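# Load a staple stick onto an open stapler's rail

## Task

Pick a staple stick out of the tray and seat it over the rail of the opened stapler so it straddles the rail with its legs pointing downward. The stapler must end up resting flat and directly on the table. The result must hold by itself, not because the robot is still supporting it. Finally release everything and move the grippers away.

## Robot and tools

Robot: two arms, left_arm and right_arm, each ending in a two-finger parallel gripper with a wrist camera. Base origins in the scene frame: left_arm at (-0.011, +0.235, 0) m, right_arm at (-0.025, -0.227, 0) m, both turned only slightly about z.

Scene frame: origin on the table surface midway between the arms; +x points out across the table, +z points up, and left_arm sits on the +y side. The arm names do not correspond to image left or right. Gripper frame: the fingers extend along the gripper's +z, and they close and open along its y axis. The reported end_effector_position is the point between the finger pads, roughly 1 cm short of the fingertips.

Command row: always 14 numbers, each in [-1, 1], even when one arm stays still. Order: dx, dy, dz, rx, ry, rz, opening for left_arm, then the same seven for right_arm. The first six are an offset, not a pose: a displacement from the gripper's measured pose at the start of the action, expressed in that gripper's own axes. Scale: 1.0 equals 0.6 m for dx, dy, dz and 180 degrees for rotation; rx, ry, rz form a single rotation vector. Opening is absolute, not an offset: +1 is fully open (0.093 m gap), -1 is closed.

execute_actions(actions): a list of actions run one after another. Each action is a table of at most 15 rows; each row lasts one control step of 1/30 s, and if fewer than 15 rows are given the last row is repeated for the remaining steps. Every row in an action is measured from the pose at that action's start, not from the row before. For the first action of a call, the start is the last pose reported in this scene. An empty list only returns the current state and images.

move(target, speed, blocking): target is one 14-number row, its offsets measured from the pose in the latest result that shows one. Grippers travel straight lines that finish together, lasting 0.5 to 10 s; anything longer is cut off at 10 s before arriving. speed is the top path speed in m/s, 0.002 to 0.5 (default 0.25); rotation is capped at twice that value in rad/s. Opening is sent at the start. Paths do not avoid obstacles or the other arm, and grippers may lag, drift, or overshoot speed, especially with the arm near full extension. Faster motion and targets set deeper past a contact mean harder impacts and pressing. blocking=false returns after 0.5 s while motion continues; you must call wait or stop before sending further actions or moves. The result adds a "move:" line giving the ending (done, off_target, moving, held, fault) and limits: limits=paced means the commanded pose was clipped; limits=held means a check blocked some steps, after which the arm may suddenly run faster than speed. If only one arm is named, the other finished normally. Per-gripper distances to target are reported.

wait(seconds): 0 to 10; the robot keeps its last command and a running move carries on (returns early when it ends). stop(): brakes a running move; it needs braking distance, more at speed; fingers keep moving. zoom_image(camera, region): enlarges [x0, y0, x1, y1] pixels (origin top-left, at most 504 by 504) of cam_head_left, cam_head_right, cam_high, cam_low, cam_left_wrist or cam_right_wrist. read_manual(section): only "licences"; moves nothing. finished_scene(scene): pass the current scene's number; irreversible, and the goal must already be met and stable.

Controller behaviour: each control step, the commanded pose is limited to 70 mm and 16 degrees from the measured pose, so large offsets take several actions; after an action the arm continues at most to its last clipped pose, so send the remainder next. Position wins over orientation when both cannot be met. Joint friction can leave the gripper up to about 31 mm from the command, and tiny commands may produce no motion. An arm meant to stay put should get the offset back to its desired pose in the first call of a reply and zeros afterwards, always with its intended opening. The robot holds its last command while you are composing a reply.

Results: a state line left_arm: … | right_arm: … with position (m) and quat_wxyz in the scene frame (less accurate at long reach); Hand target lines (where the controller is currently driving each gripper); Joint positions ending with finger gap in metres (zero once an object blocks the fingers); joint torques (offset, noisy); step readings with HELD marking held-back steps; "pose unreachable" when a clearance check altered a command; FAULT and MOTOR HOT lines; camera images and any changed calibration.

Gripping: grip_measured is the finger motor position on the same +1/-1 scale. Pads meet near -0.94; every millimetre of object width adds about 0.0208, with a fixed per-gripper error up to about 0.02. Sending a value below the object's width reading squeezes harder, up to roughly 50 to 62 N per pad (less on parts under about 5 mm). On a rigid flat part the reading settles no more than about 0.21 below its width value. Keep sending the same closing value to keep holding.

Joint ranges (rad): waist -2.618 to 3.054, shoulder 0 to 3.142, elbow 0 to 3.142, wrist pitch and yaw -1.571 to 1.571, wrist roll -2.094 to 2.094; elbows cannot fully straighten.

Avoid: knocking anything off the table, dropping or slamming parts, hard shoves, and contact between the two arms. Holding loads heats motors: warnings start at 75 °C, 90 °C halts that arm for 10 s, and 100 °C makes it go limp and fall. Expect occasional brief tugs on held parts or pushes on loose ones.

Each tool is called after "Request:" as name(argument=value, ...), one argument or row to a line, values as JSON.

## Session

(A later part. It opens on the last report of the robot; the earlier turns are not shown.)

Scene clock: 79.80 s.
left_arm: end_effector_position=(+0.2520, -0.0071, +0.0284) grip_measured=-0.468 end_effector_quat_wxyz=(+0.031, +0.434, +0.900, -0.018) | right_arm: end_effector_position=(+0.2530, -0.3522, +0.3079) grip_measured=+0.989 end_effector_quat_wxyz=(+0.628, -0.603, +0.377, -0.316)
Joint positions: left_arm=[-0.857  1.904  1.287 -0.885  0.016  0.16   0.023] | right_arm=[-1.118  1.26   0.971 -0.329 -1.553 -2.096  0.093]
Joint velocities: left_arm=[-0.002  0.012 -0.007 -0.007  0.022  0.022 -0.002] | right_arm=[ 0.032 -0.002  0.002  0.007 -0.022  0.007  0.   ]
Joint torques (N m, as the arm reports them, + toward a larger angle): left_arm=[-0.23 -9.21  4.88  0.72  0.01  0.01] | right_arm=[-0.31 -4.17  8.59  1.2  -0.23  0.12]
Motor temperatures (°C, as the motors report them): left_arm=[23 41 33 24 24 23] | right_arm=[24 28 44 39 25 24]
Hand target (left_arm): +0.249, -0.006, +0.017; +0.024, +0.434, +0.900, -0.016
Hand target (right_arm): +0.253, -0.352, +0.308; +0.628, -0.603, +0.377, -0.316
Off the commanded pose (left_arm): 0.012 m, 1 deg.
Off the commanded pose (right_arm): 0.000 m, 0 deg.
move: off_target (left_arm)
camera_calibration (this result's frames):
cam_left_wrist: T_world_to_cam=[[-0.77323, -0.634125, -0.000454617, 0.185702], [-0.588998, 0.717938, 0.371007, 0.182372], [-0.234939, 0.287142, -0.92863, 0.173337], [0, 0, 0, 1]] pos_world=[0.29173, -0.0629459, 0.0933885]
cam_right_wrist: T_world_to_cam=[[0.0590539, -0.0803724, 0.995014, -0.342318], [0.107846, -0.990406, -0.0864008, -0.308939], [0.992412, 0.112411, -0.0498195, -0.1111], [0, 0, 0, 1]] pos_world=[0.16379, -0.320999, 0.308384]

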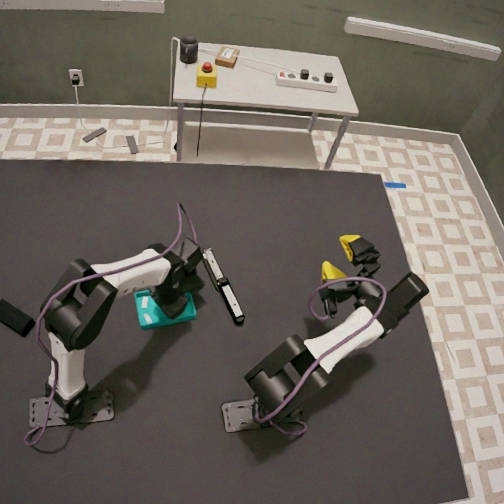

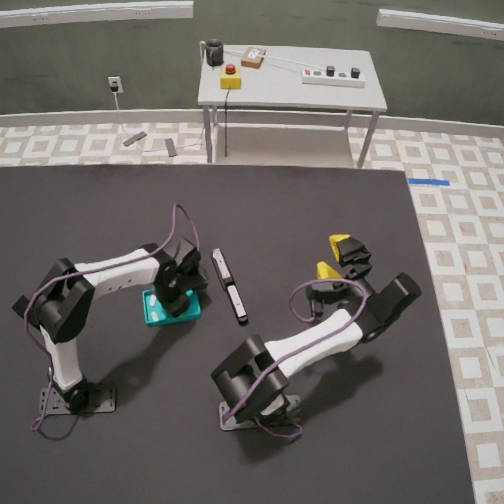

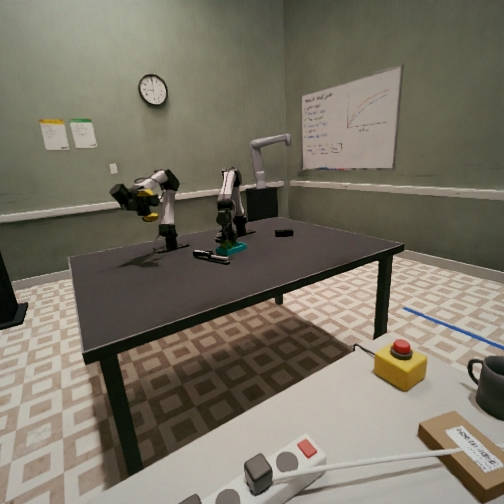

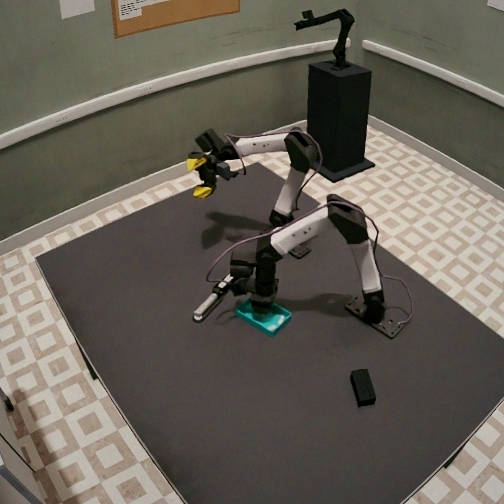

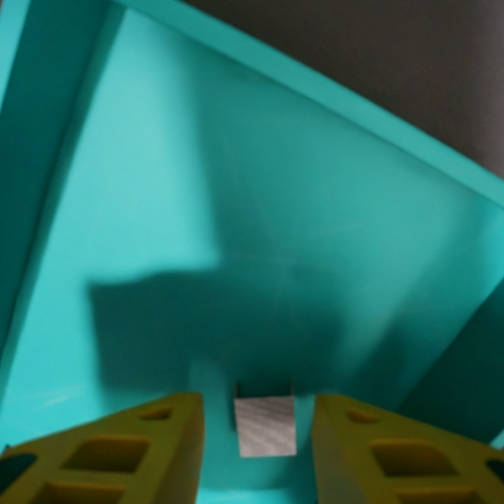

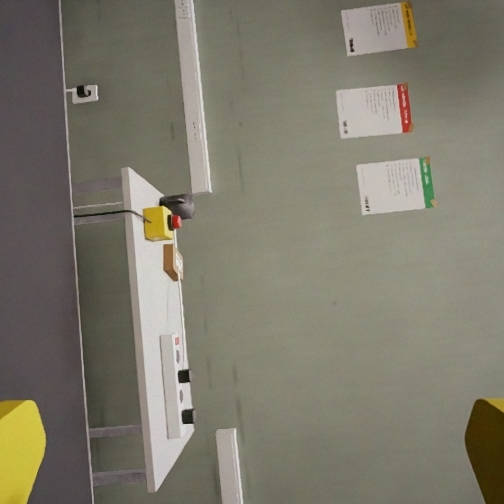

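Request:
move(
  target=[0,0,0.014,0,0,0,-0.47,0,0,0,0,0,0,1],
  speed=0.02,
)

Request:
move(
  target=[0,0,0,0,0,0,-0.76,0,0,0,0,0,0,1],
  speed=0.02,
)

Request:
move(
  target=[0,0,-0.13,0,0,0,-0.76,0,0,0,0,0,0,1],
  speed=0.07,
)

Scene clock: 94.77 s.
left_arm: end_effector_position=(+0.2521, -0.0072, +0.0284) grip_measured=-0.468 end_effector_quat_wxyz=(+0.031, +0.434, +0.900, -0.018) | right_arm: end_effector_position=(+0.2530, -0.3522, +0.3079) grip_measured=+0.989 end_effector_quat_wxyz=(+0.628, -0.603, +0.377, -0.316)
Joint positions: left_arm=[-0.857  1.904  1.287 -0.884  0.016  0.16   0.023] | right_arm=[-1.118  1.26   0.971 -0.329 -1.553 -2.096  0.093]
Joint velocities: left_arm=[-0.007 -0.007  0.002  0.007 -0.022  0.095  0.001] | right_arm=[ 0.002  0.007  0.002 -0.022 -0.007  0.007 -0.   ]
Joint torques (N m, as the arm reports them, + toward a larger angle): left_arm=[ 0.11 -9.69  5.44  0.74  0.04  0.06] | right_arm=[-0.34 -4.14  8.41  1.17 -0.26  0.12]
Motor temperatures (°C, as the motors report them): left_arm=[23 41 32 24 24 23] | right_arm=[24 28 45 39 25 24]
Hand target (left_arm): +0.252, -0.007, +0.020; +0.031, +0.434, +0.900, -0.018
Hand target (right_arm): +0.253, -0.352, +0.308; +0.628, -0.603, +0.377, -0.316
Off the commanded pose (left_arm): 0.008 m, 0 deg.
Off the commanded pose (right_arm): 0.000 m, 0 deg.
move: done
camera_calibration (this result's frames):
cam_left_wrist: T_world_to_cam=[[-0.77323, -0.634126, -0.000510225, 0.185716], [-0.589103, 0.718033, 0.370657, 0.182492], [-0.234677, 0.286904, -0.92877, 0.173313], [0, 0, 0, 1]] pos_world=[0.29178, -0.0629913, 0.0934205]
cam_right_wrist: T_world_to_cam=[[0.0590539, -0.0803724, 0.995014, -0.342318], [0.107846, -0.990406, -0.0864008, -0.308939], [0.992412, 0.112411, -0.0498195, -0.1111], [0, 0, 0, 1]] pos_world=[0.16379, -0.320999, 0.308384]

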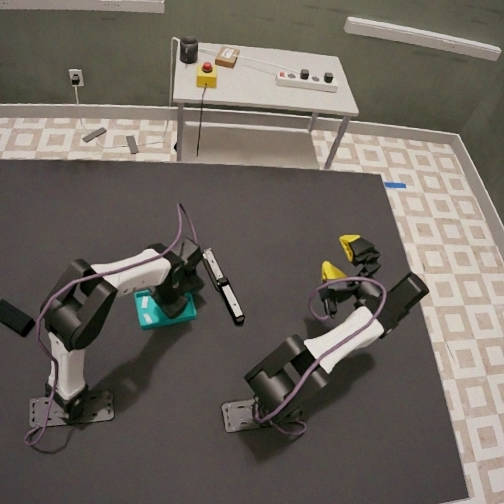

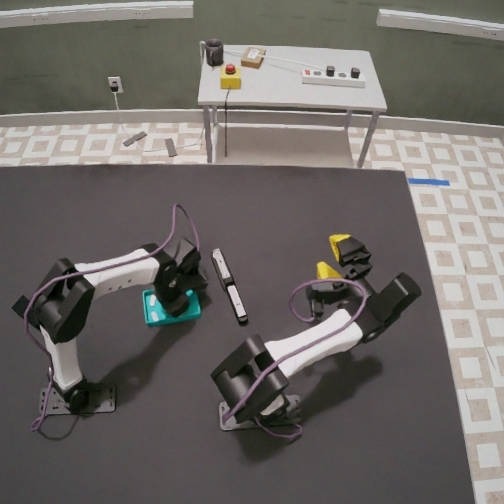

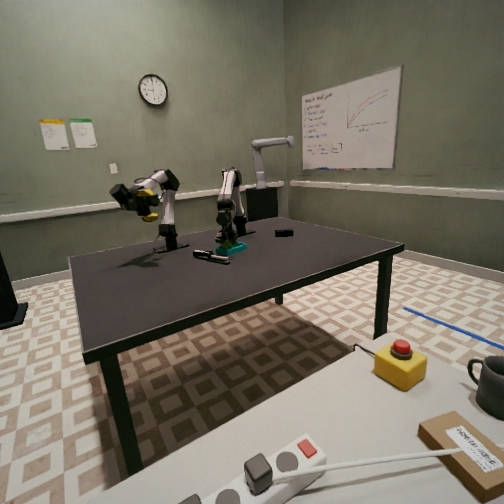

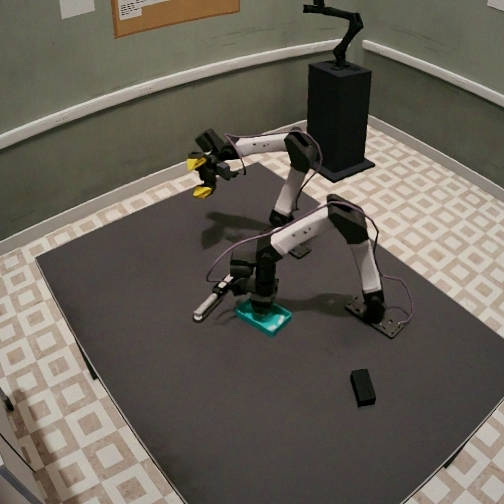

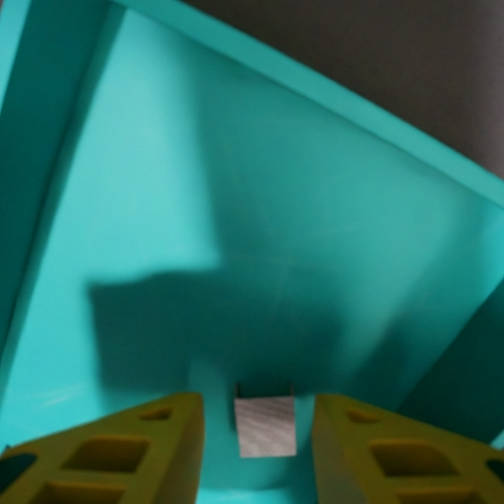

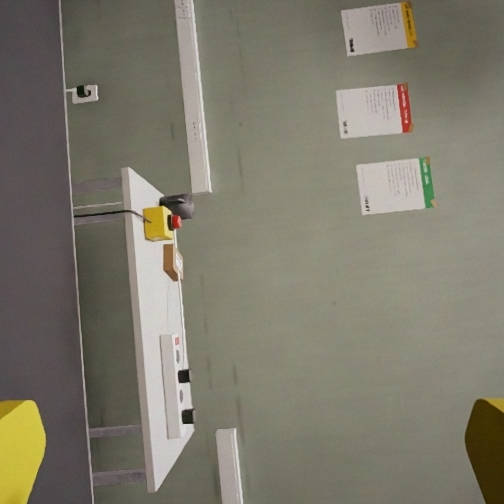

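Scene clock: 95.27 s.
left_arm: end_effector_position=(+0.2520, -0.0071, +0.0284) grip_measured=-0.758 end_effector_quat_wxyz=(+0.031, +0.434, +0.900, -0.018) | right_arm: end_effector_position=(+0.2530, -0.3522, +0.3079) grip_measured=+0.989 end_effector_quat_wxyz=(+0.628, -0.603, +0.377, -0.316)
Joint positions: left_arm=[-0.857  1.904  1.287 -0.885  0.016  0.16   0.009] | right_arm=[-1.118  1.26   0.971 -0.329 -1.553 -2.096  0.093]
Joint velocities: left_arm=[-0.017  0.007  0.022 -0.037  0.037  0.051 -0.001] | right_arm=[ 0.007 -0.002 -0.002  0.022 -0.081 -0.022 -0.   ]
Joint torques (N m, as the arm reports them, + toward a larger angle): left_arm=[  0.14 -10.91   6.88   0.45   0.03   0.04] | right_arm=[-0.25 -4.17  8.49  1.14 -0.25  0.08]
Motor temperatures (°C, as the motors report them): left_arm=[23 41 32 24 24 23] | right_arm=[24 28 45 39 25 24]
Hand target (left_arm): +0.252, -0.007, +0.028; +0.031, +0.434, +0.900, -0.018
Hand target (right_arm): +0.253, -0.352, +0.308; +0.628, -0.603, +0.377, -0.316
Off the commanded pose (left_arm): 0.000 m, 0 deg.
Off the commanded pose (right_arm): 0.000 m, 0 deg.
move: done
camera_calibration (this result's frames):
cam_left_wrist: T_world_to_cam=[[-0.77323, -0.634125, -0.000454617, 0.185702], [-0.588998, 0.717938, 0.371007, 0.182372], [-0.234939, 0.287142, -0.92863, 0.173337], [0, 0, 0, 1]] pos_world=[0.29173, -0.0629459, 0.0933885]
cam_right_wrist: T_world_to_cam=[[0.0590539, -0.0803724, 0.995014, -0.342318], [0.107846, -0.990406, -0.0864008, -0.308939], [0.992412, 0.112411, -0.0498195, -0.1111], [0, 0, 0, 1]] pos_world=[0.16379, -0.320999, 0.308384]

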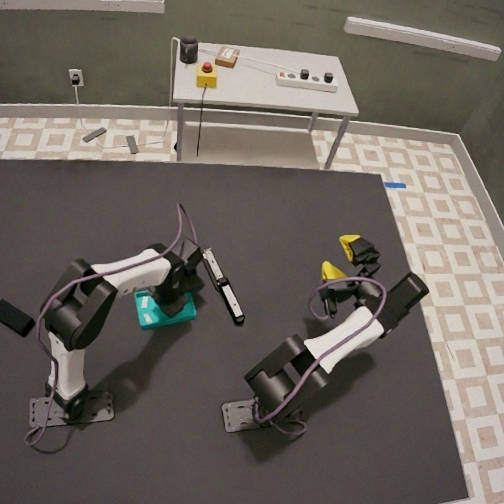

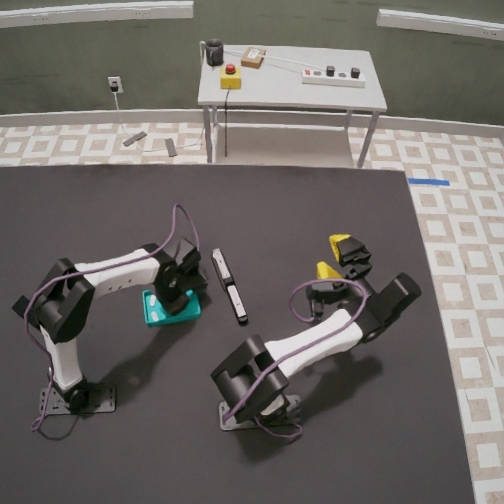

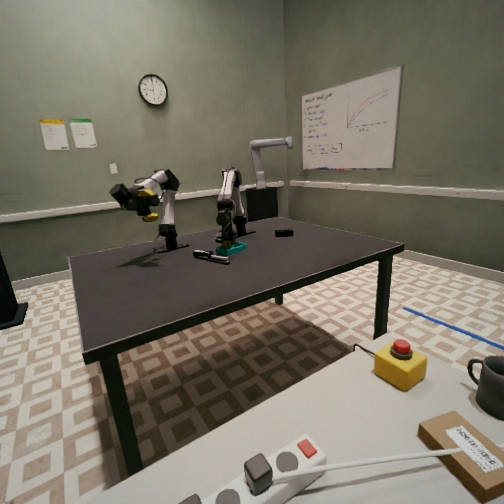

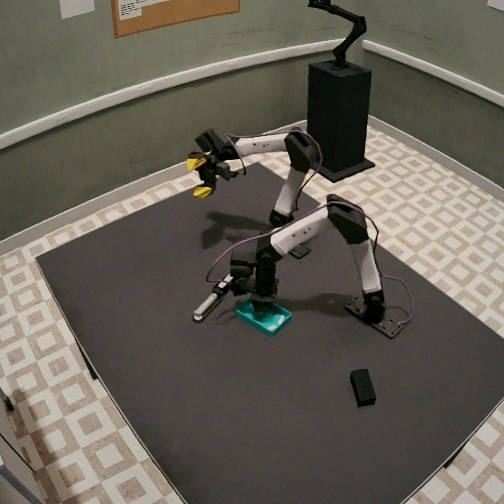

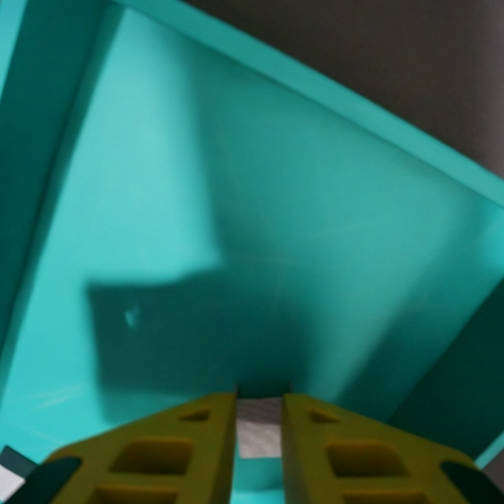

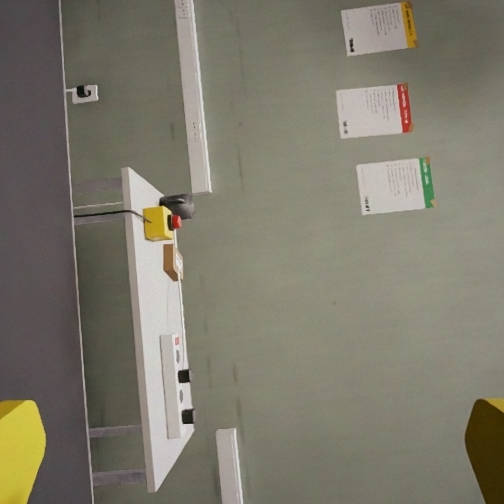

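Scene clock: 96.90 s.
left_arm: end_effector_position=(+0.2467, -0.0023, +0.0986) grip_measured=-0.758 end_effector_quat_wxyz=(+0.023, +0.434, +0.900, -0.015) | right_arm: end_effector_position=(+0.2530, -0.3522, +0.3079) grip_measured=+0.989 end_effector_quat_wxyz=(+0.628, -0.603, +0.377, -0.316)
Joint positions: left_arm=[-0.857  1.828  1.475 -1.166  0.016  0.16   0.009] | right_arm=[-1.118  1.26   0.971 -0.329 -1.553 -2.096  0.093]
Joint velocities: left_arm=[-0.002 -0.012  0.002 -0.037 -0.051 -0.007 -0.001] | right_arm=[-0.002 -0.007  0.017 -0.007 -0.007  0.051 -0.   ]
Joint torques (N m, as the arm reports them, + toward a larger angle): left_arm=[  0.37 -11.61   8.85   0.33   0.03   0.07] | right_arm=[-0.37 -4.25  8.51  1.21 -0.25  0.13]
Motor temperatures (°C, as the motors report them): left_arm=[23 41 33 24 24 23] | right_arm=[24 28 45 39 25 24]
Hand target (left_arm): +0.249, -0.003, +0.106; +0.031, +0.434, +0.900, -0.018
Hand target (right_arm): +0.253, -0.352, +0.308; +0.628, -0.603, +0.377, -0.316
Off the commanded pose (left_arm): 0.008 m, 1 deg.
Off the commanded pose (right_arm): 0.000 m, 0 deg.
move: done
camera_calibration (this result's frames):
cam_left_wrist: T_world_to_cam=[[-0.77322, -0.634134, 0.00199209, 0.184452], [-0.584294, 0.713663, 0.386375, 0.14711], [-0.246435, 0.297589, -0.922339, 0.238135], [0, 0, 0, 1]] pos_world=[0.287263, -0.058886, 0.162434]
cam_right_wrist: T_world_to_cam=[[0.0590539, -0.0803724, 0.995014, -0.342318], [0.107846, -0.990406, -0.0864008, -0.308939], [0.992412, 0.112411, -0.0498195, -0.1111], [0, 0, 0, 1]] pos_world=[0.16379, -0.320999, 0.308384]

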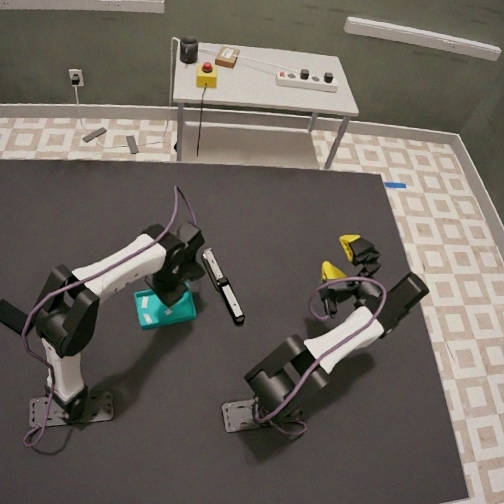

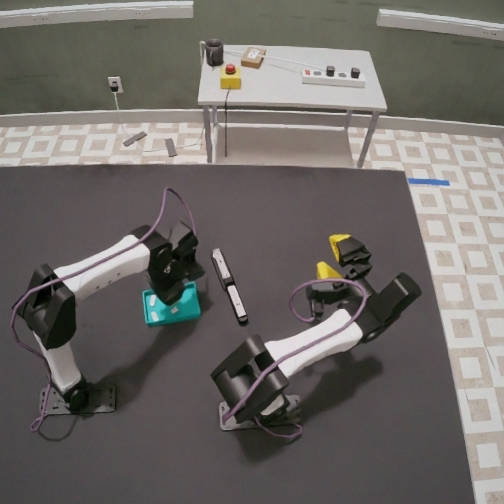

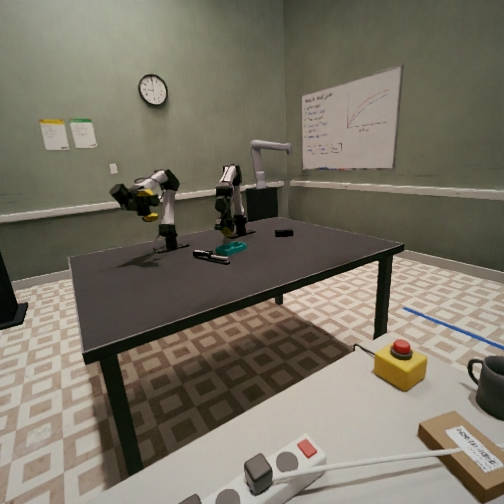

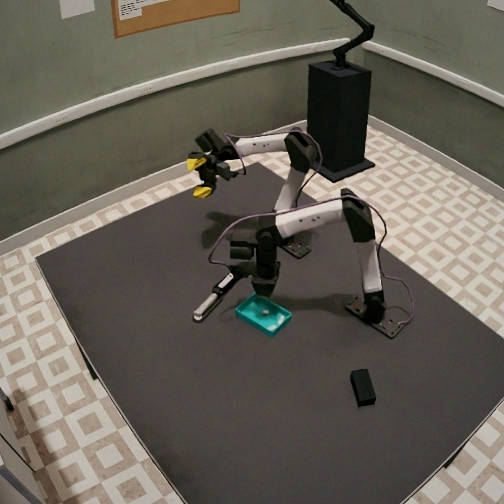

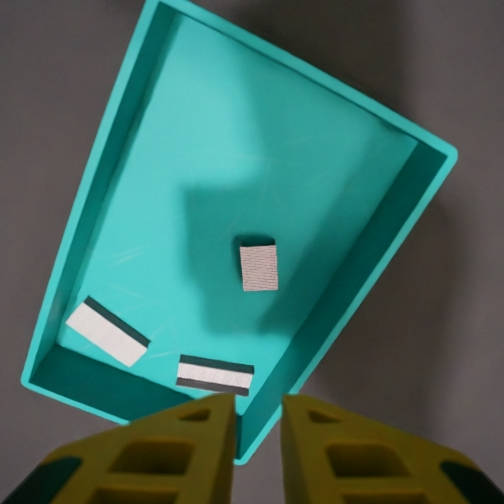

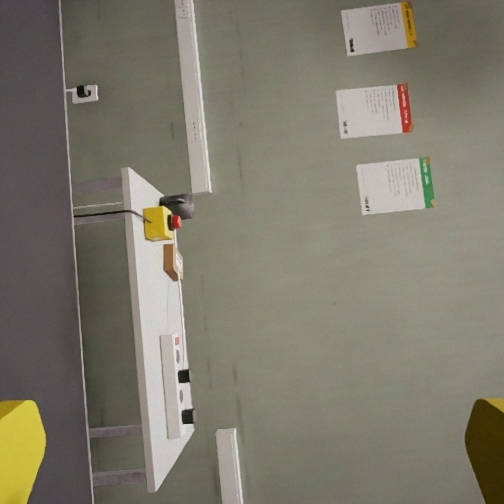

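Request:
move(
  target=[0.006,0.004,0.1,0,0,0,-0.5,0,0,0,0,0,0,1],
  speed=0.05,
)

Scene clock: 120.23 s.
left_arm: end_effector_position=(+0.2481, -0.0036, +0.0448) grip_measured=-0.502 end_effector_quat_wxyz=(+0.028, +0.434, +0.900, -0.017) | right_arm: end_effector_position=(+0.2530, -0.3522, +0.3079) grip_measured=+0.989 end_effector_quat_wxyz=(+0.628, -0.603, +0.377, -0.316)
Joint positions: left_arm=[-0.857  1.869  1.309 -0.948  0.016  0.16   0.021] | right_arm=[-1.118  1.26   0.971 -0.329 -1.553 -2.096  0.093]
Joint velocities: left_arm=[-0.012  0.012  0.002 -0.037  0.037  0.022  0.001] | right_arm=[ 0.002 -0.022  0.002 -0.022 -0.007 -0.081  0.   ]
Joint torques (N m, as the arm reports them, + toward a larger angle): left_arm=[ 0.68 -9.74  5.8   0.52  0.    0.1 ] | right_arm=[-0.3  -4.14  8.46  1.18 -0.26  0.1 ]
Motor temperatures (°C, as the motors report them): left_arm=[23 44 35 24 24 23] | right_arm=[24 27 45 39 25 24]
Hand target (left_arm): +0.248, -0.000, +0.038; +0.023, +0.434, +0.900, -0.015
Hand target (right_arm): +0.253, -0.352, +0.308; +0.628, -0.603, +0.377, -0.316
Off the commanded pose (left_arm): 0.007 m, 1 deg.
Off the commanded pose (right_arm): 0.000 m, 0 deg.
move: done
camera_calibration (this result's frames):
cam_left_wrist: T_world_to_cam=[[-0.77323, -0.634125, 0.000435116, 0.184906], [-0.58731, 0.716403, 0.376608, 0.170803], [-0.239128, 0.290949, -0.926373, 0.187599], [0, 0, 0, 1]] pos_world=[0.28815, -0.059692, 0.10938]
cam_right_wrist: T_world_to_cam=[[0.0590539, -0.0803724, 0.995014, -0.342318], [0.107846, -0.990406, -0.0864008, -0.308939], [0.992412, 0.112411, -0.0498195, -0.1111], [0, 0, 0, 1]] pos_world=[0.16379, -0.320999, 0.308384]

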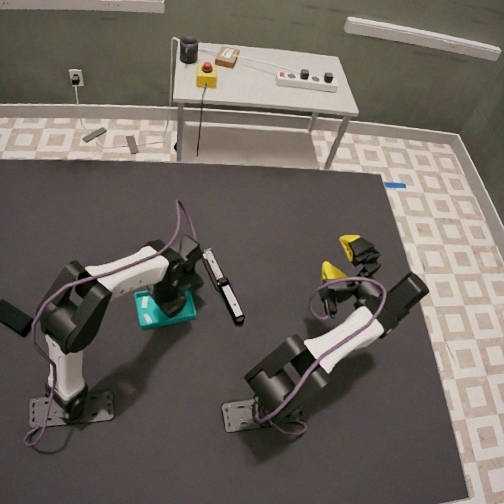

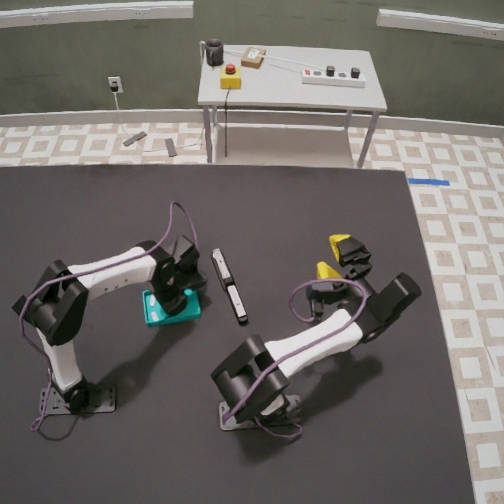

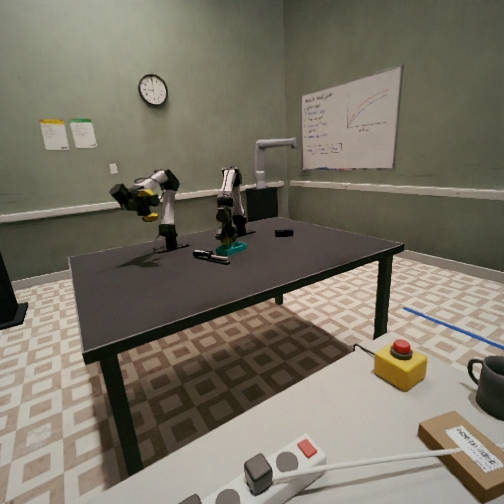

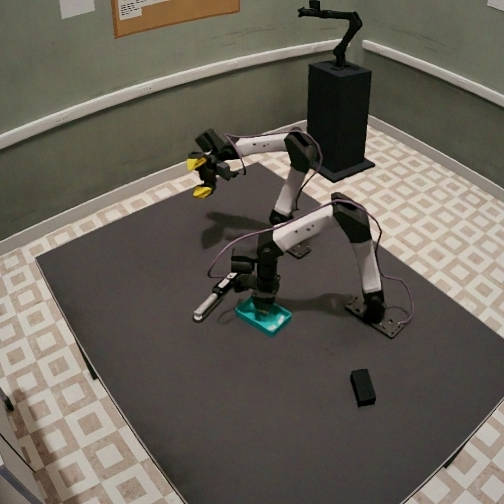

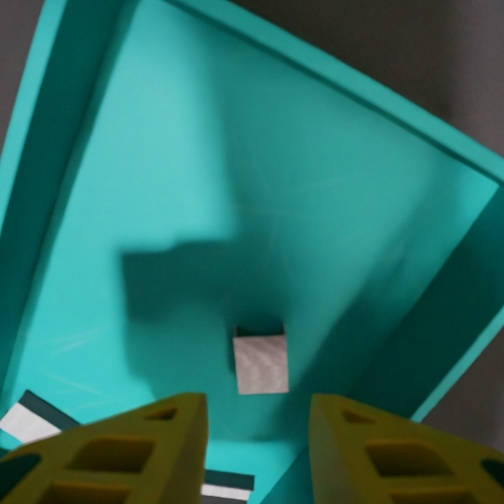

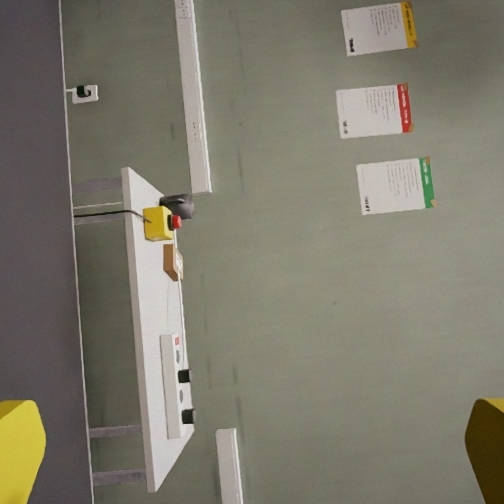

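Centered. Descend with deeper command.

Request:
move(
  target=[0.004,0,0.055,0,0,0,-0.5,0,0,0,0,0,0,1],
  speed=0.03,
)

Scene clock: 125.13 s.
left_arm: end_effector_position=(+0.2505, -0.0054, +0.0280) grip_measured=-0.502 end_effector_quat_wxyz=(+0.037, +0.434, +0.900, -0.019) | right_arm: end_effector_position=(+0.2530, -0.3522, +0.3079) grip_measured=+0.989 end_effector_quat_wxyz=(+0.628, -0.603, +0.377, -0.316)
Joint positions: left_arm=[-0.857  1.885  1.259 -0.862  0.015  0.16   0.021] | right_arm=[-1.118  1.26   0.971 -0.329 -1.553 -2.096  0.093]
Joint velocities: left_arm=[-0.007 -0.012  0.017  0.081 -0.022 -0.037 -0.   ] | right_arm=[-0.022  0.012  0.012 -0.037 -0.022 -0.081 -0.   ]
Joint torques (N m, as the arm reports them, + toward a larger angle): left_arm=[ 0.17 -8.02  4.15  0.83  0.04  0.03] | right_arm=[-0.29 -4.18  8.57  1.22 -0.29  0.12]
Motor temperatures (°C, as the motors report them): left_arm=[23 44 34 24 24 23] | right_arm=[24 27 45 39 25 24]
Hand target (left_arm): +0.247, -0.003, +0.012; +0.028, +0.434, +0.900, -0.017
Hand target (right_arm): +0.253, -0.352, +0.308; +0.628, -0.603, +0.377, -0.316
Off the commanded pose (left_arm): 0.017 m, 1 deg.
Off the commanded pose (right_arm): 0.000 m, 0 deg.
move: off_target (left_arm)
camera_calibration (this result's frames):
cam_left_wrist: T_world_to_cam=[[-0.773134, -0.634231, -0.00384971, 0.18569], [-0.59296, 0.720643, 0.359266, 0.181691], [-0.225083, 0.280043, -0.933227, 0.169752], [0, 0, 0, 1]] pos_world=[0.289507, -0.0607024, 0.0938567]
cam_right_wrist: T_world_to_cam=[[0.0590539, -0.0803724, 0.995014, -0.342318], [0.107846, -0.990406, -0.0864008, -0.308939], [0.992412, 0.112411, -0.0498195, -0.1111], [0, 0, 0, 1]] pos_world=[0.16379, -0.320999, 0.308384]

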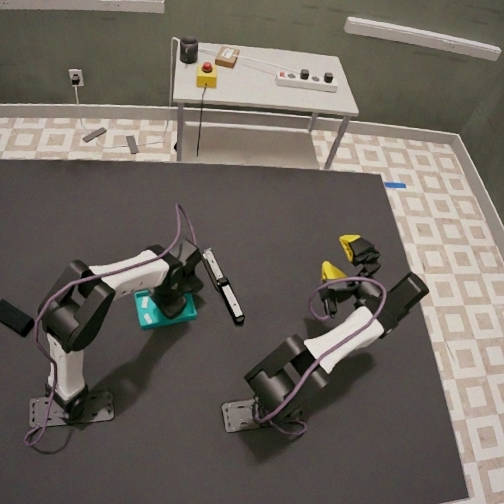

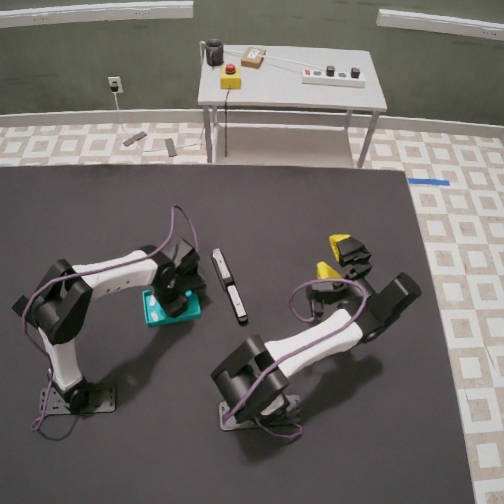

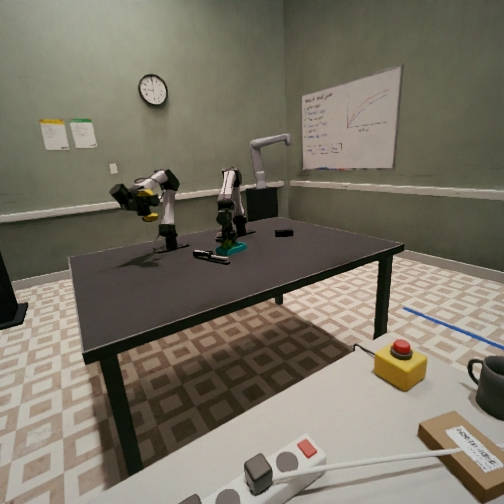

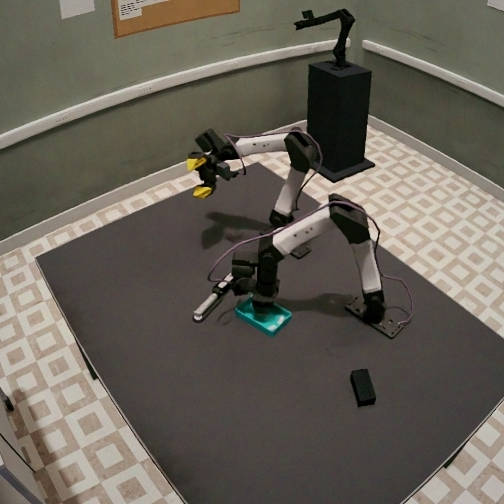

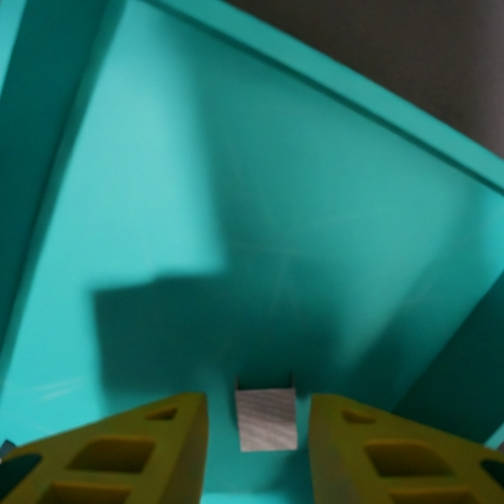

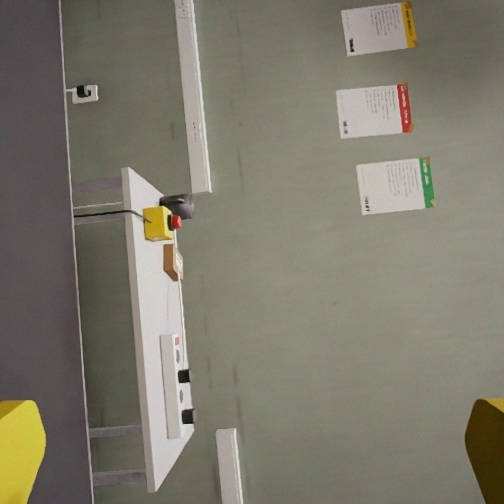

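Request:
move(
  target=[0,0,-0.012,0.045,0.03,0,-0.5,0,0,0,0,0,0,1],
  speed=0.02,
)

Request:
move(
  target=[0,0,0.03,0,0,0,-0.5,0,0,0,0,0,0,1],
  speed=0.02,
)

Scene clock: 147.77 s.
left_arm: end_effector_position=(+0.2467, -0.0052, +0.0345) grip_measured=-0.502 end_effector_quat_wxyz=(-0.033, +0.436, +0.897, -0.057) | right_arm: end_effector_position=(+0.2530, -0.3522, +0.3079) grip_measured=+0.989 end_effector_quat_wxyz=(+0.628, -0.603, +0.377, -0.316)
Joint positions: left_arm=[-0.811  1.967  1.398 -1.038  0.126  0.216  0.021] | right_arm=[-1.118  1.26   0.971 -0.329 -1.553 -2.096  0.093]
Joint velocities: left_arm=[-0.012 -0.002 -0.002 -0.066 -0.007  0.007  0.001] | right_arm=[-0.022 -0.002 -0.007  0.022 -0.081  0.037 -0.001]
Joint torques (N m, as the arm reports them, + toward a larger angle): left_arm=[  1.12 -10.33   8.52   0.17   0.15   0.14] | right_arm=[-0.31 -4.13  8.53  1.18 -0.23  0.14]
Motor temperatures (°C, as the motors report them): left_arm=[23 42 33 24 24 23] | right_arm=[24 27 46 39 25 24]
Hand target (left_arm): +0.250, -0.005, +0.035; -0.035, +0.436, +0.897, -0.061
Hand target (right_arm): +0.253, -0.352, +0.308; +0.628, -0.603, +0.377, -0.316
Off the commanded pose (left_arm): 0.003 m, 1 deg.
Off the commanded pose (right_arm): 0.000 m, 0 deg.
move: done
camera_calibration (this result's frames):
cam_left_wrist: T_world_to_cam=[[-0.771446, -0.624143, 0.123761, 0.178167], [-0.520167, 0.730629, 0.442275, 0.156245], [-0.366466, 0.276815, -0.8883, 0.208199], [0, 0, 0, 1]] pos_world=[0.295018, -0.0605883, 0.09379]
cam_right_wrist: T_world_to_cam=[[0.0590539, -0.0803724, 0.995014, -0.342318], [0.107846, -0.990406, -0.0864008, -0.308939], [0.992412, 0.112411, -0.0498195, -0.1111], [0, 0, 0, 1]] pos_world=[0.16379, -0.320999, 0.308384]

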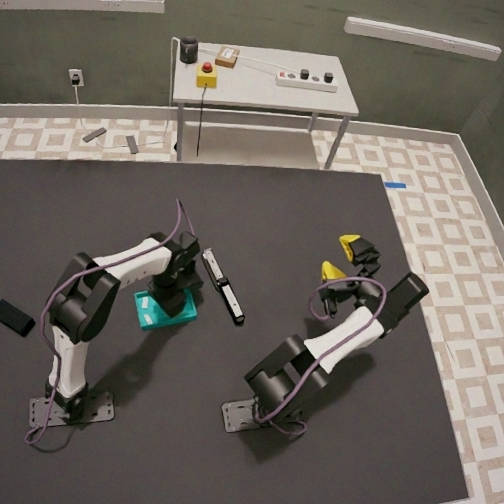

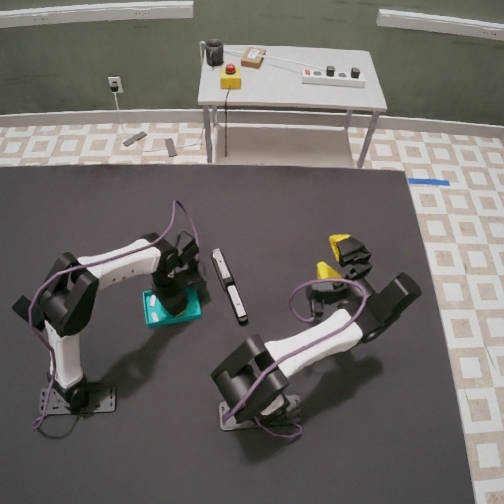

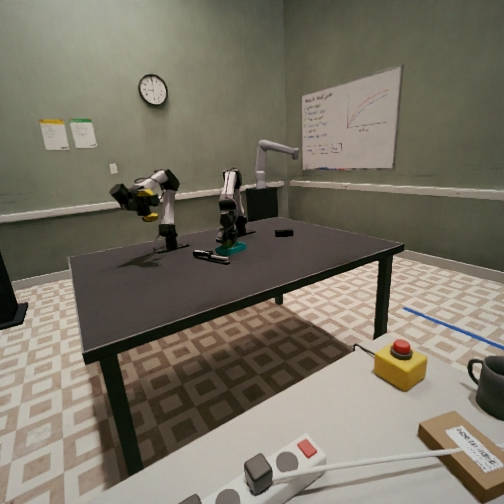

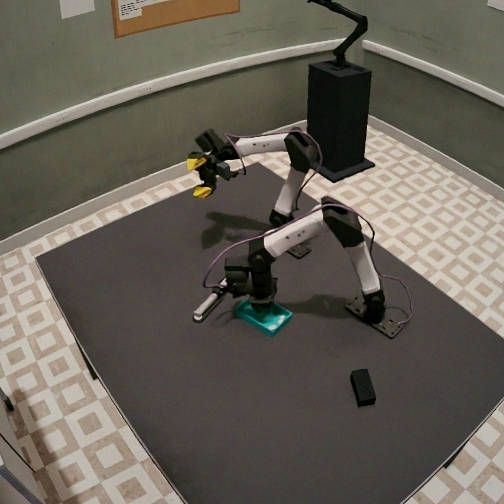

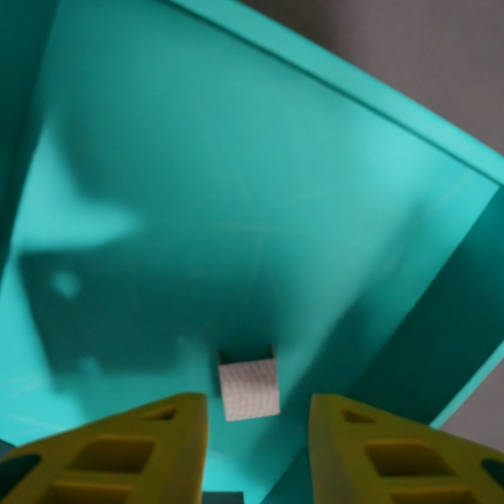

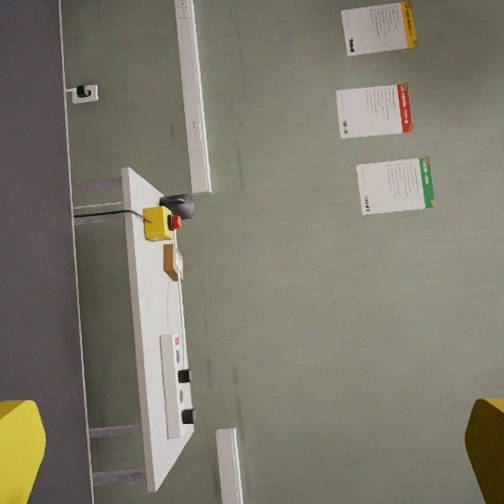

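Scene clock: 148.93 s.
left_arm: end_effector_position=(+0.2484, -0.0066, +0.0242) grip_measured=-0.502 end_effector_quat_wxyz=(-0.026, +0.437, +0.897, -0.058) | right_arm: end_effector_position=(+0.2530, -0.3522, +0.3079) grip_measured=+0.989 end_effector_quat_wxyz=(+0.628, -0.603, +0.377, -0.316)
Joint positions: left_arm=[-0.811  1.977  1.368 -0.986  0.126  0.216  0.021] | right_arm=[-1.118  1.26   0.971 -0.329 -1.553 -2.096  0.093]
Joint velocities: left_arm=[-0.007  0.012 -0.002  0.007  0.022 -0.022  0.   ] | right_arm=[-0.007  0.022  0.002  0.066  0.037  0.007 -0.   ]
Joint torques (N m, as the arm reports them, + toward a larger angle): left_arm=[ -0.39 -10.34   5.34   0.4    0.1    0.02] | right_arm=[-0.28 -4.11  8.52  1.14 -0.23  0.1 ]
Motor temperatures (°C, as the motors report them): left_arm=[23 42 33 24 24 23] | right_arm=[24 27 46 39 25 24]
Hand target (left_arm): +0.245, -0.006, +0.017; -0.033, +0.436, +0.897, -0.057
Hand target (right_arm): +0.253, -0.352, +0.308; +0.628, -0.603, +0.377, -0.316
Off the commanded pose (left_arm): 0.008 m, 1 deg.
Off the commanded pose (right_arm): 0.000 m, 0 deg.
move: done
camera_calibration (this result's frames):
cam_left_wrist: T_world_to_cam=[[-0.77267, -0.623072, 0.1215, 0.180173], [-0.524558, 0.734467, 0.430577, 0.164101], [-0.357519, 0.26896, -0.894338, 0.197925], [0, 0, 0, 1]] pos_world=[0.296056, -0.0615, 0.0844628]
cam_right_wrist: T_world_to_cam=[[0.0590539, -0.0803724, 0.995014, -0.342318], [0.107846, -0.990406, -0.0864008, -0.308939], [0.992412, 0.112411, -0.0498195, -0.1111], [0, 0, 0, 1]] pos_world=[0.16379, -0.320999, 0.308384]

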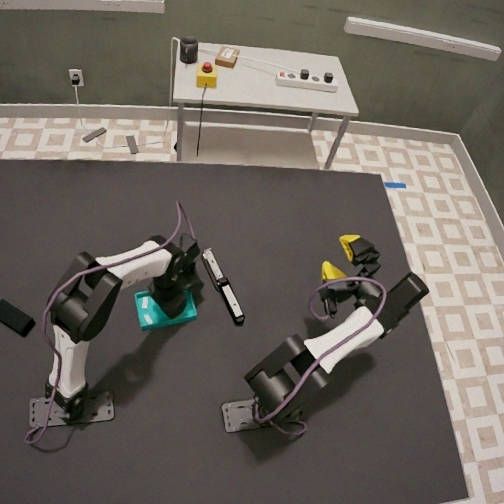

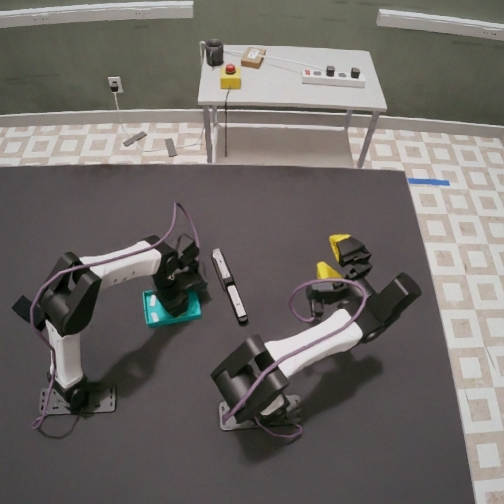

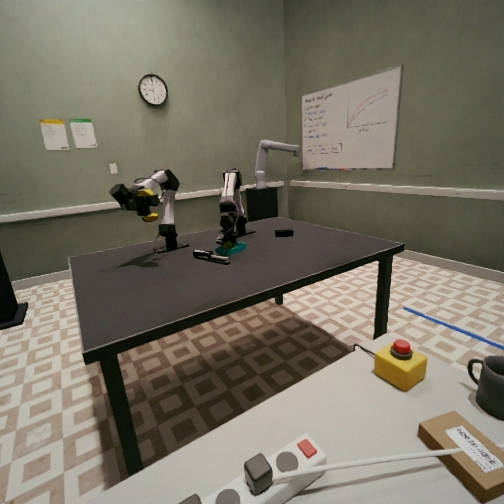

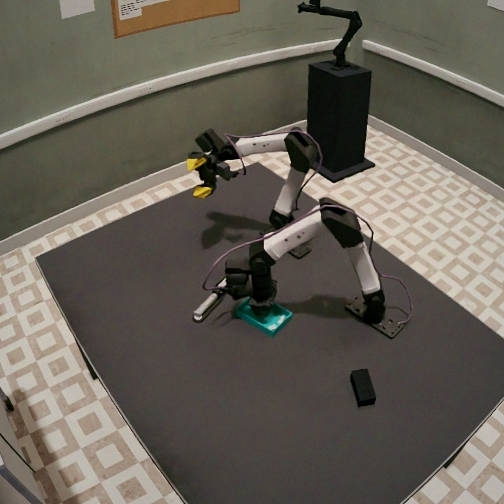

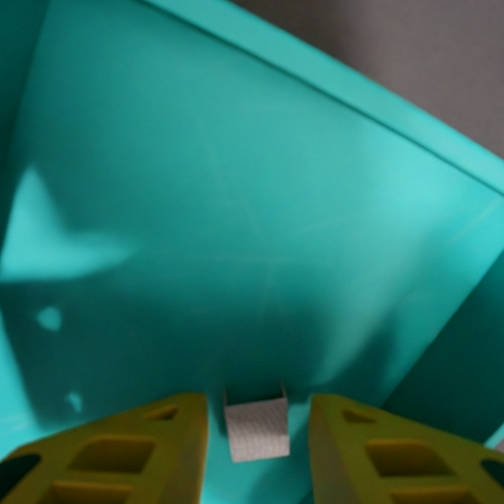

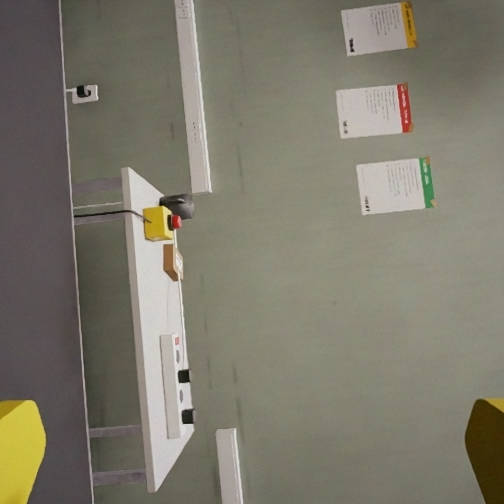

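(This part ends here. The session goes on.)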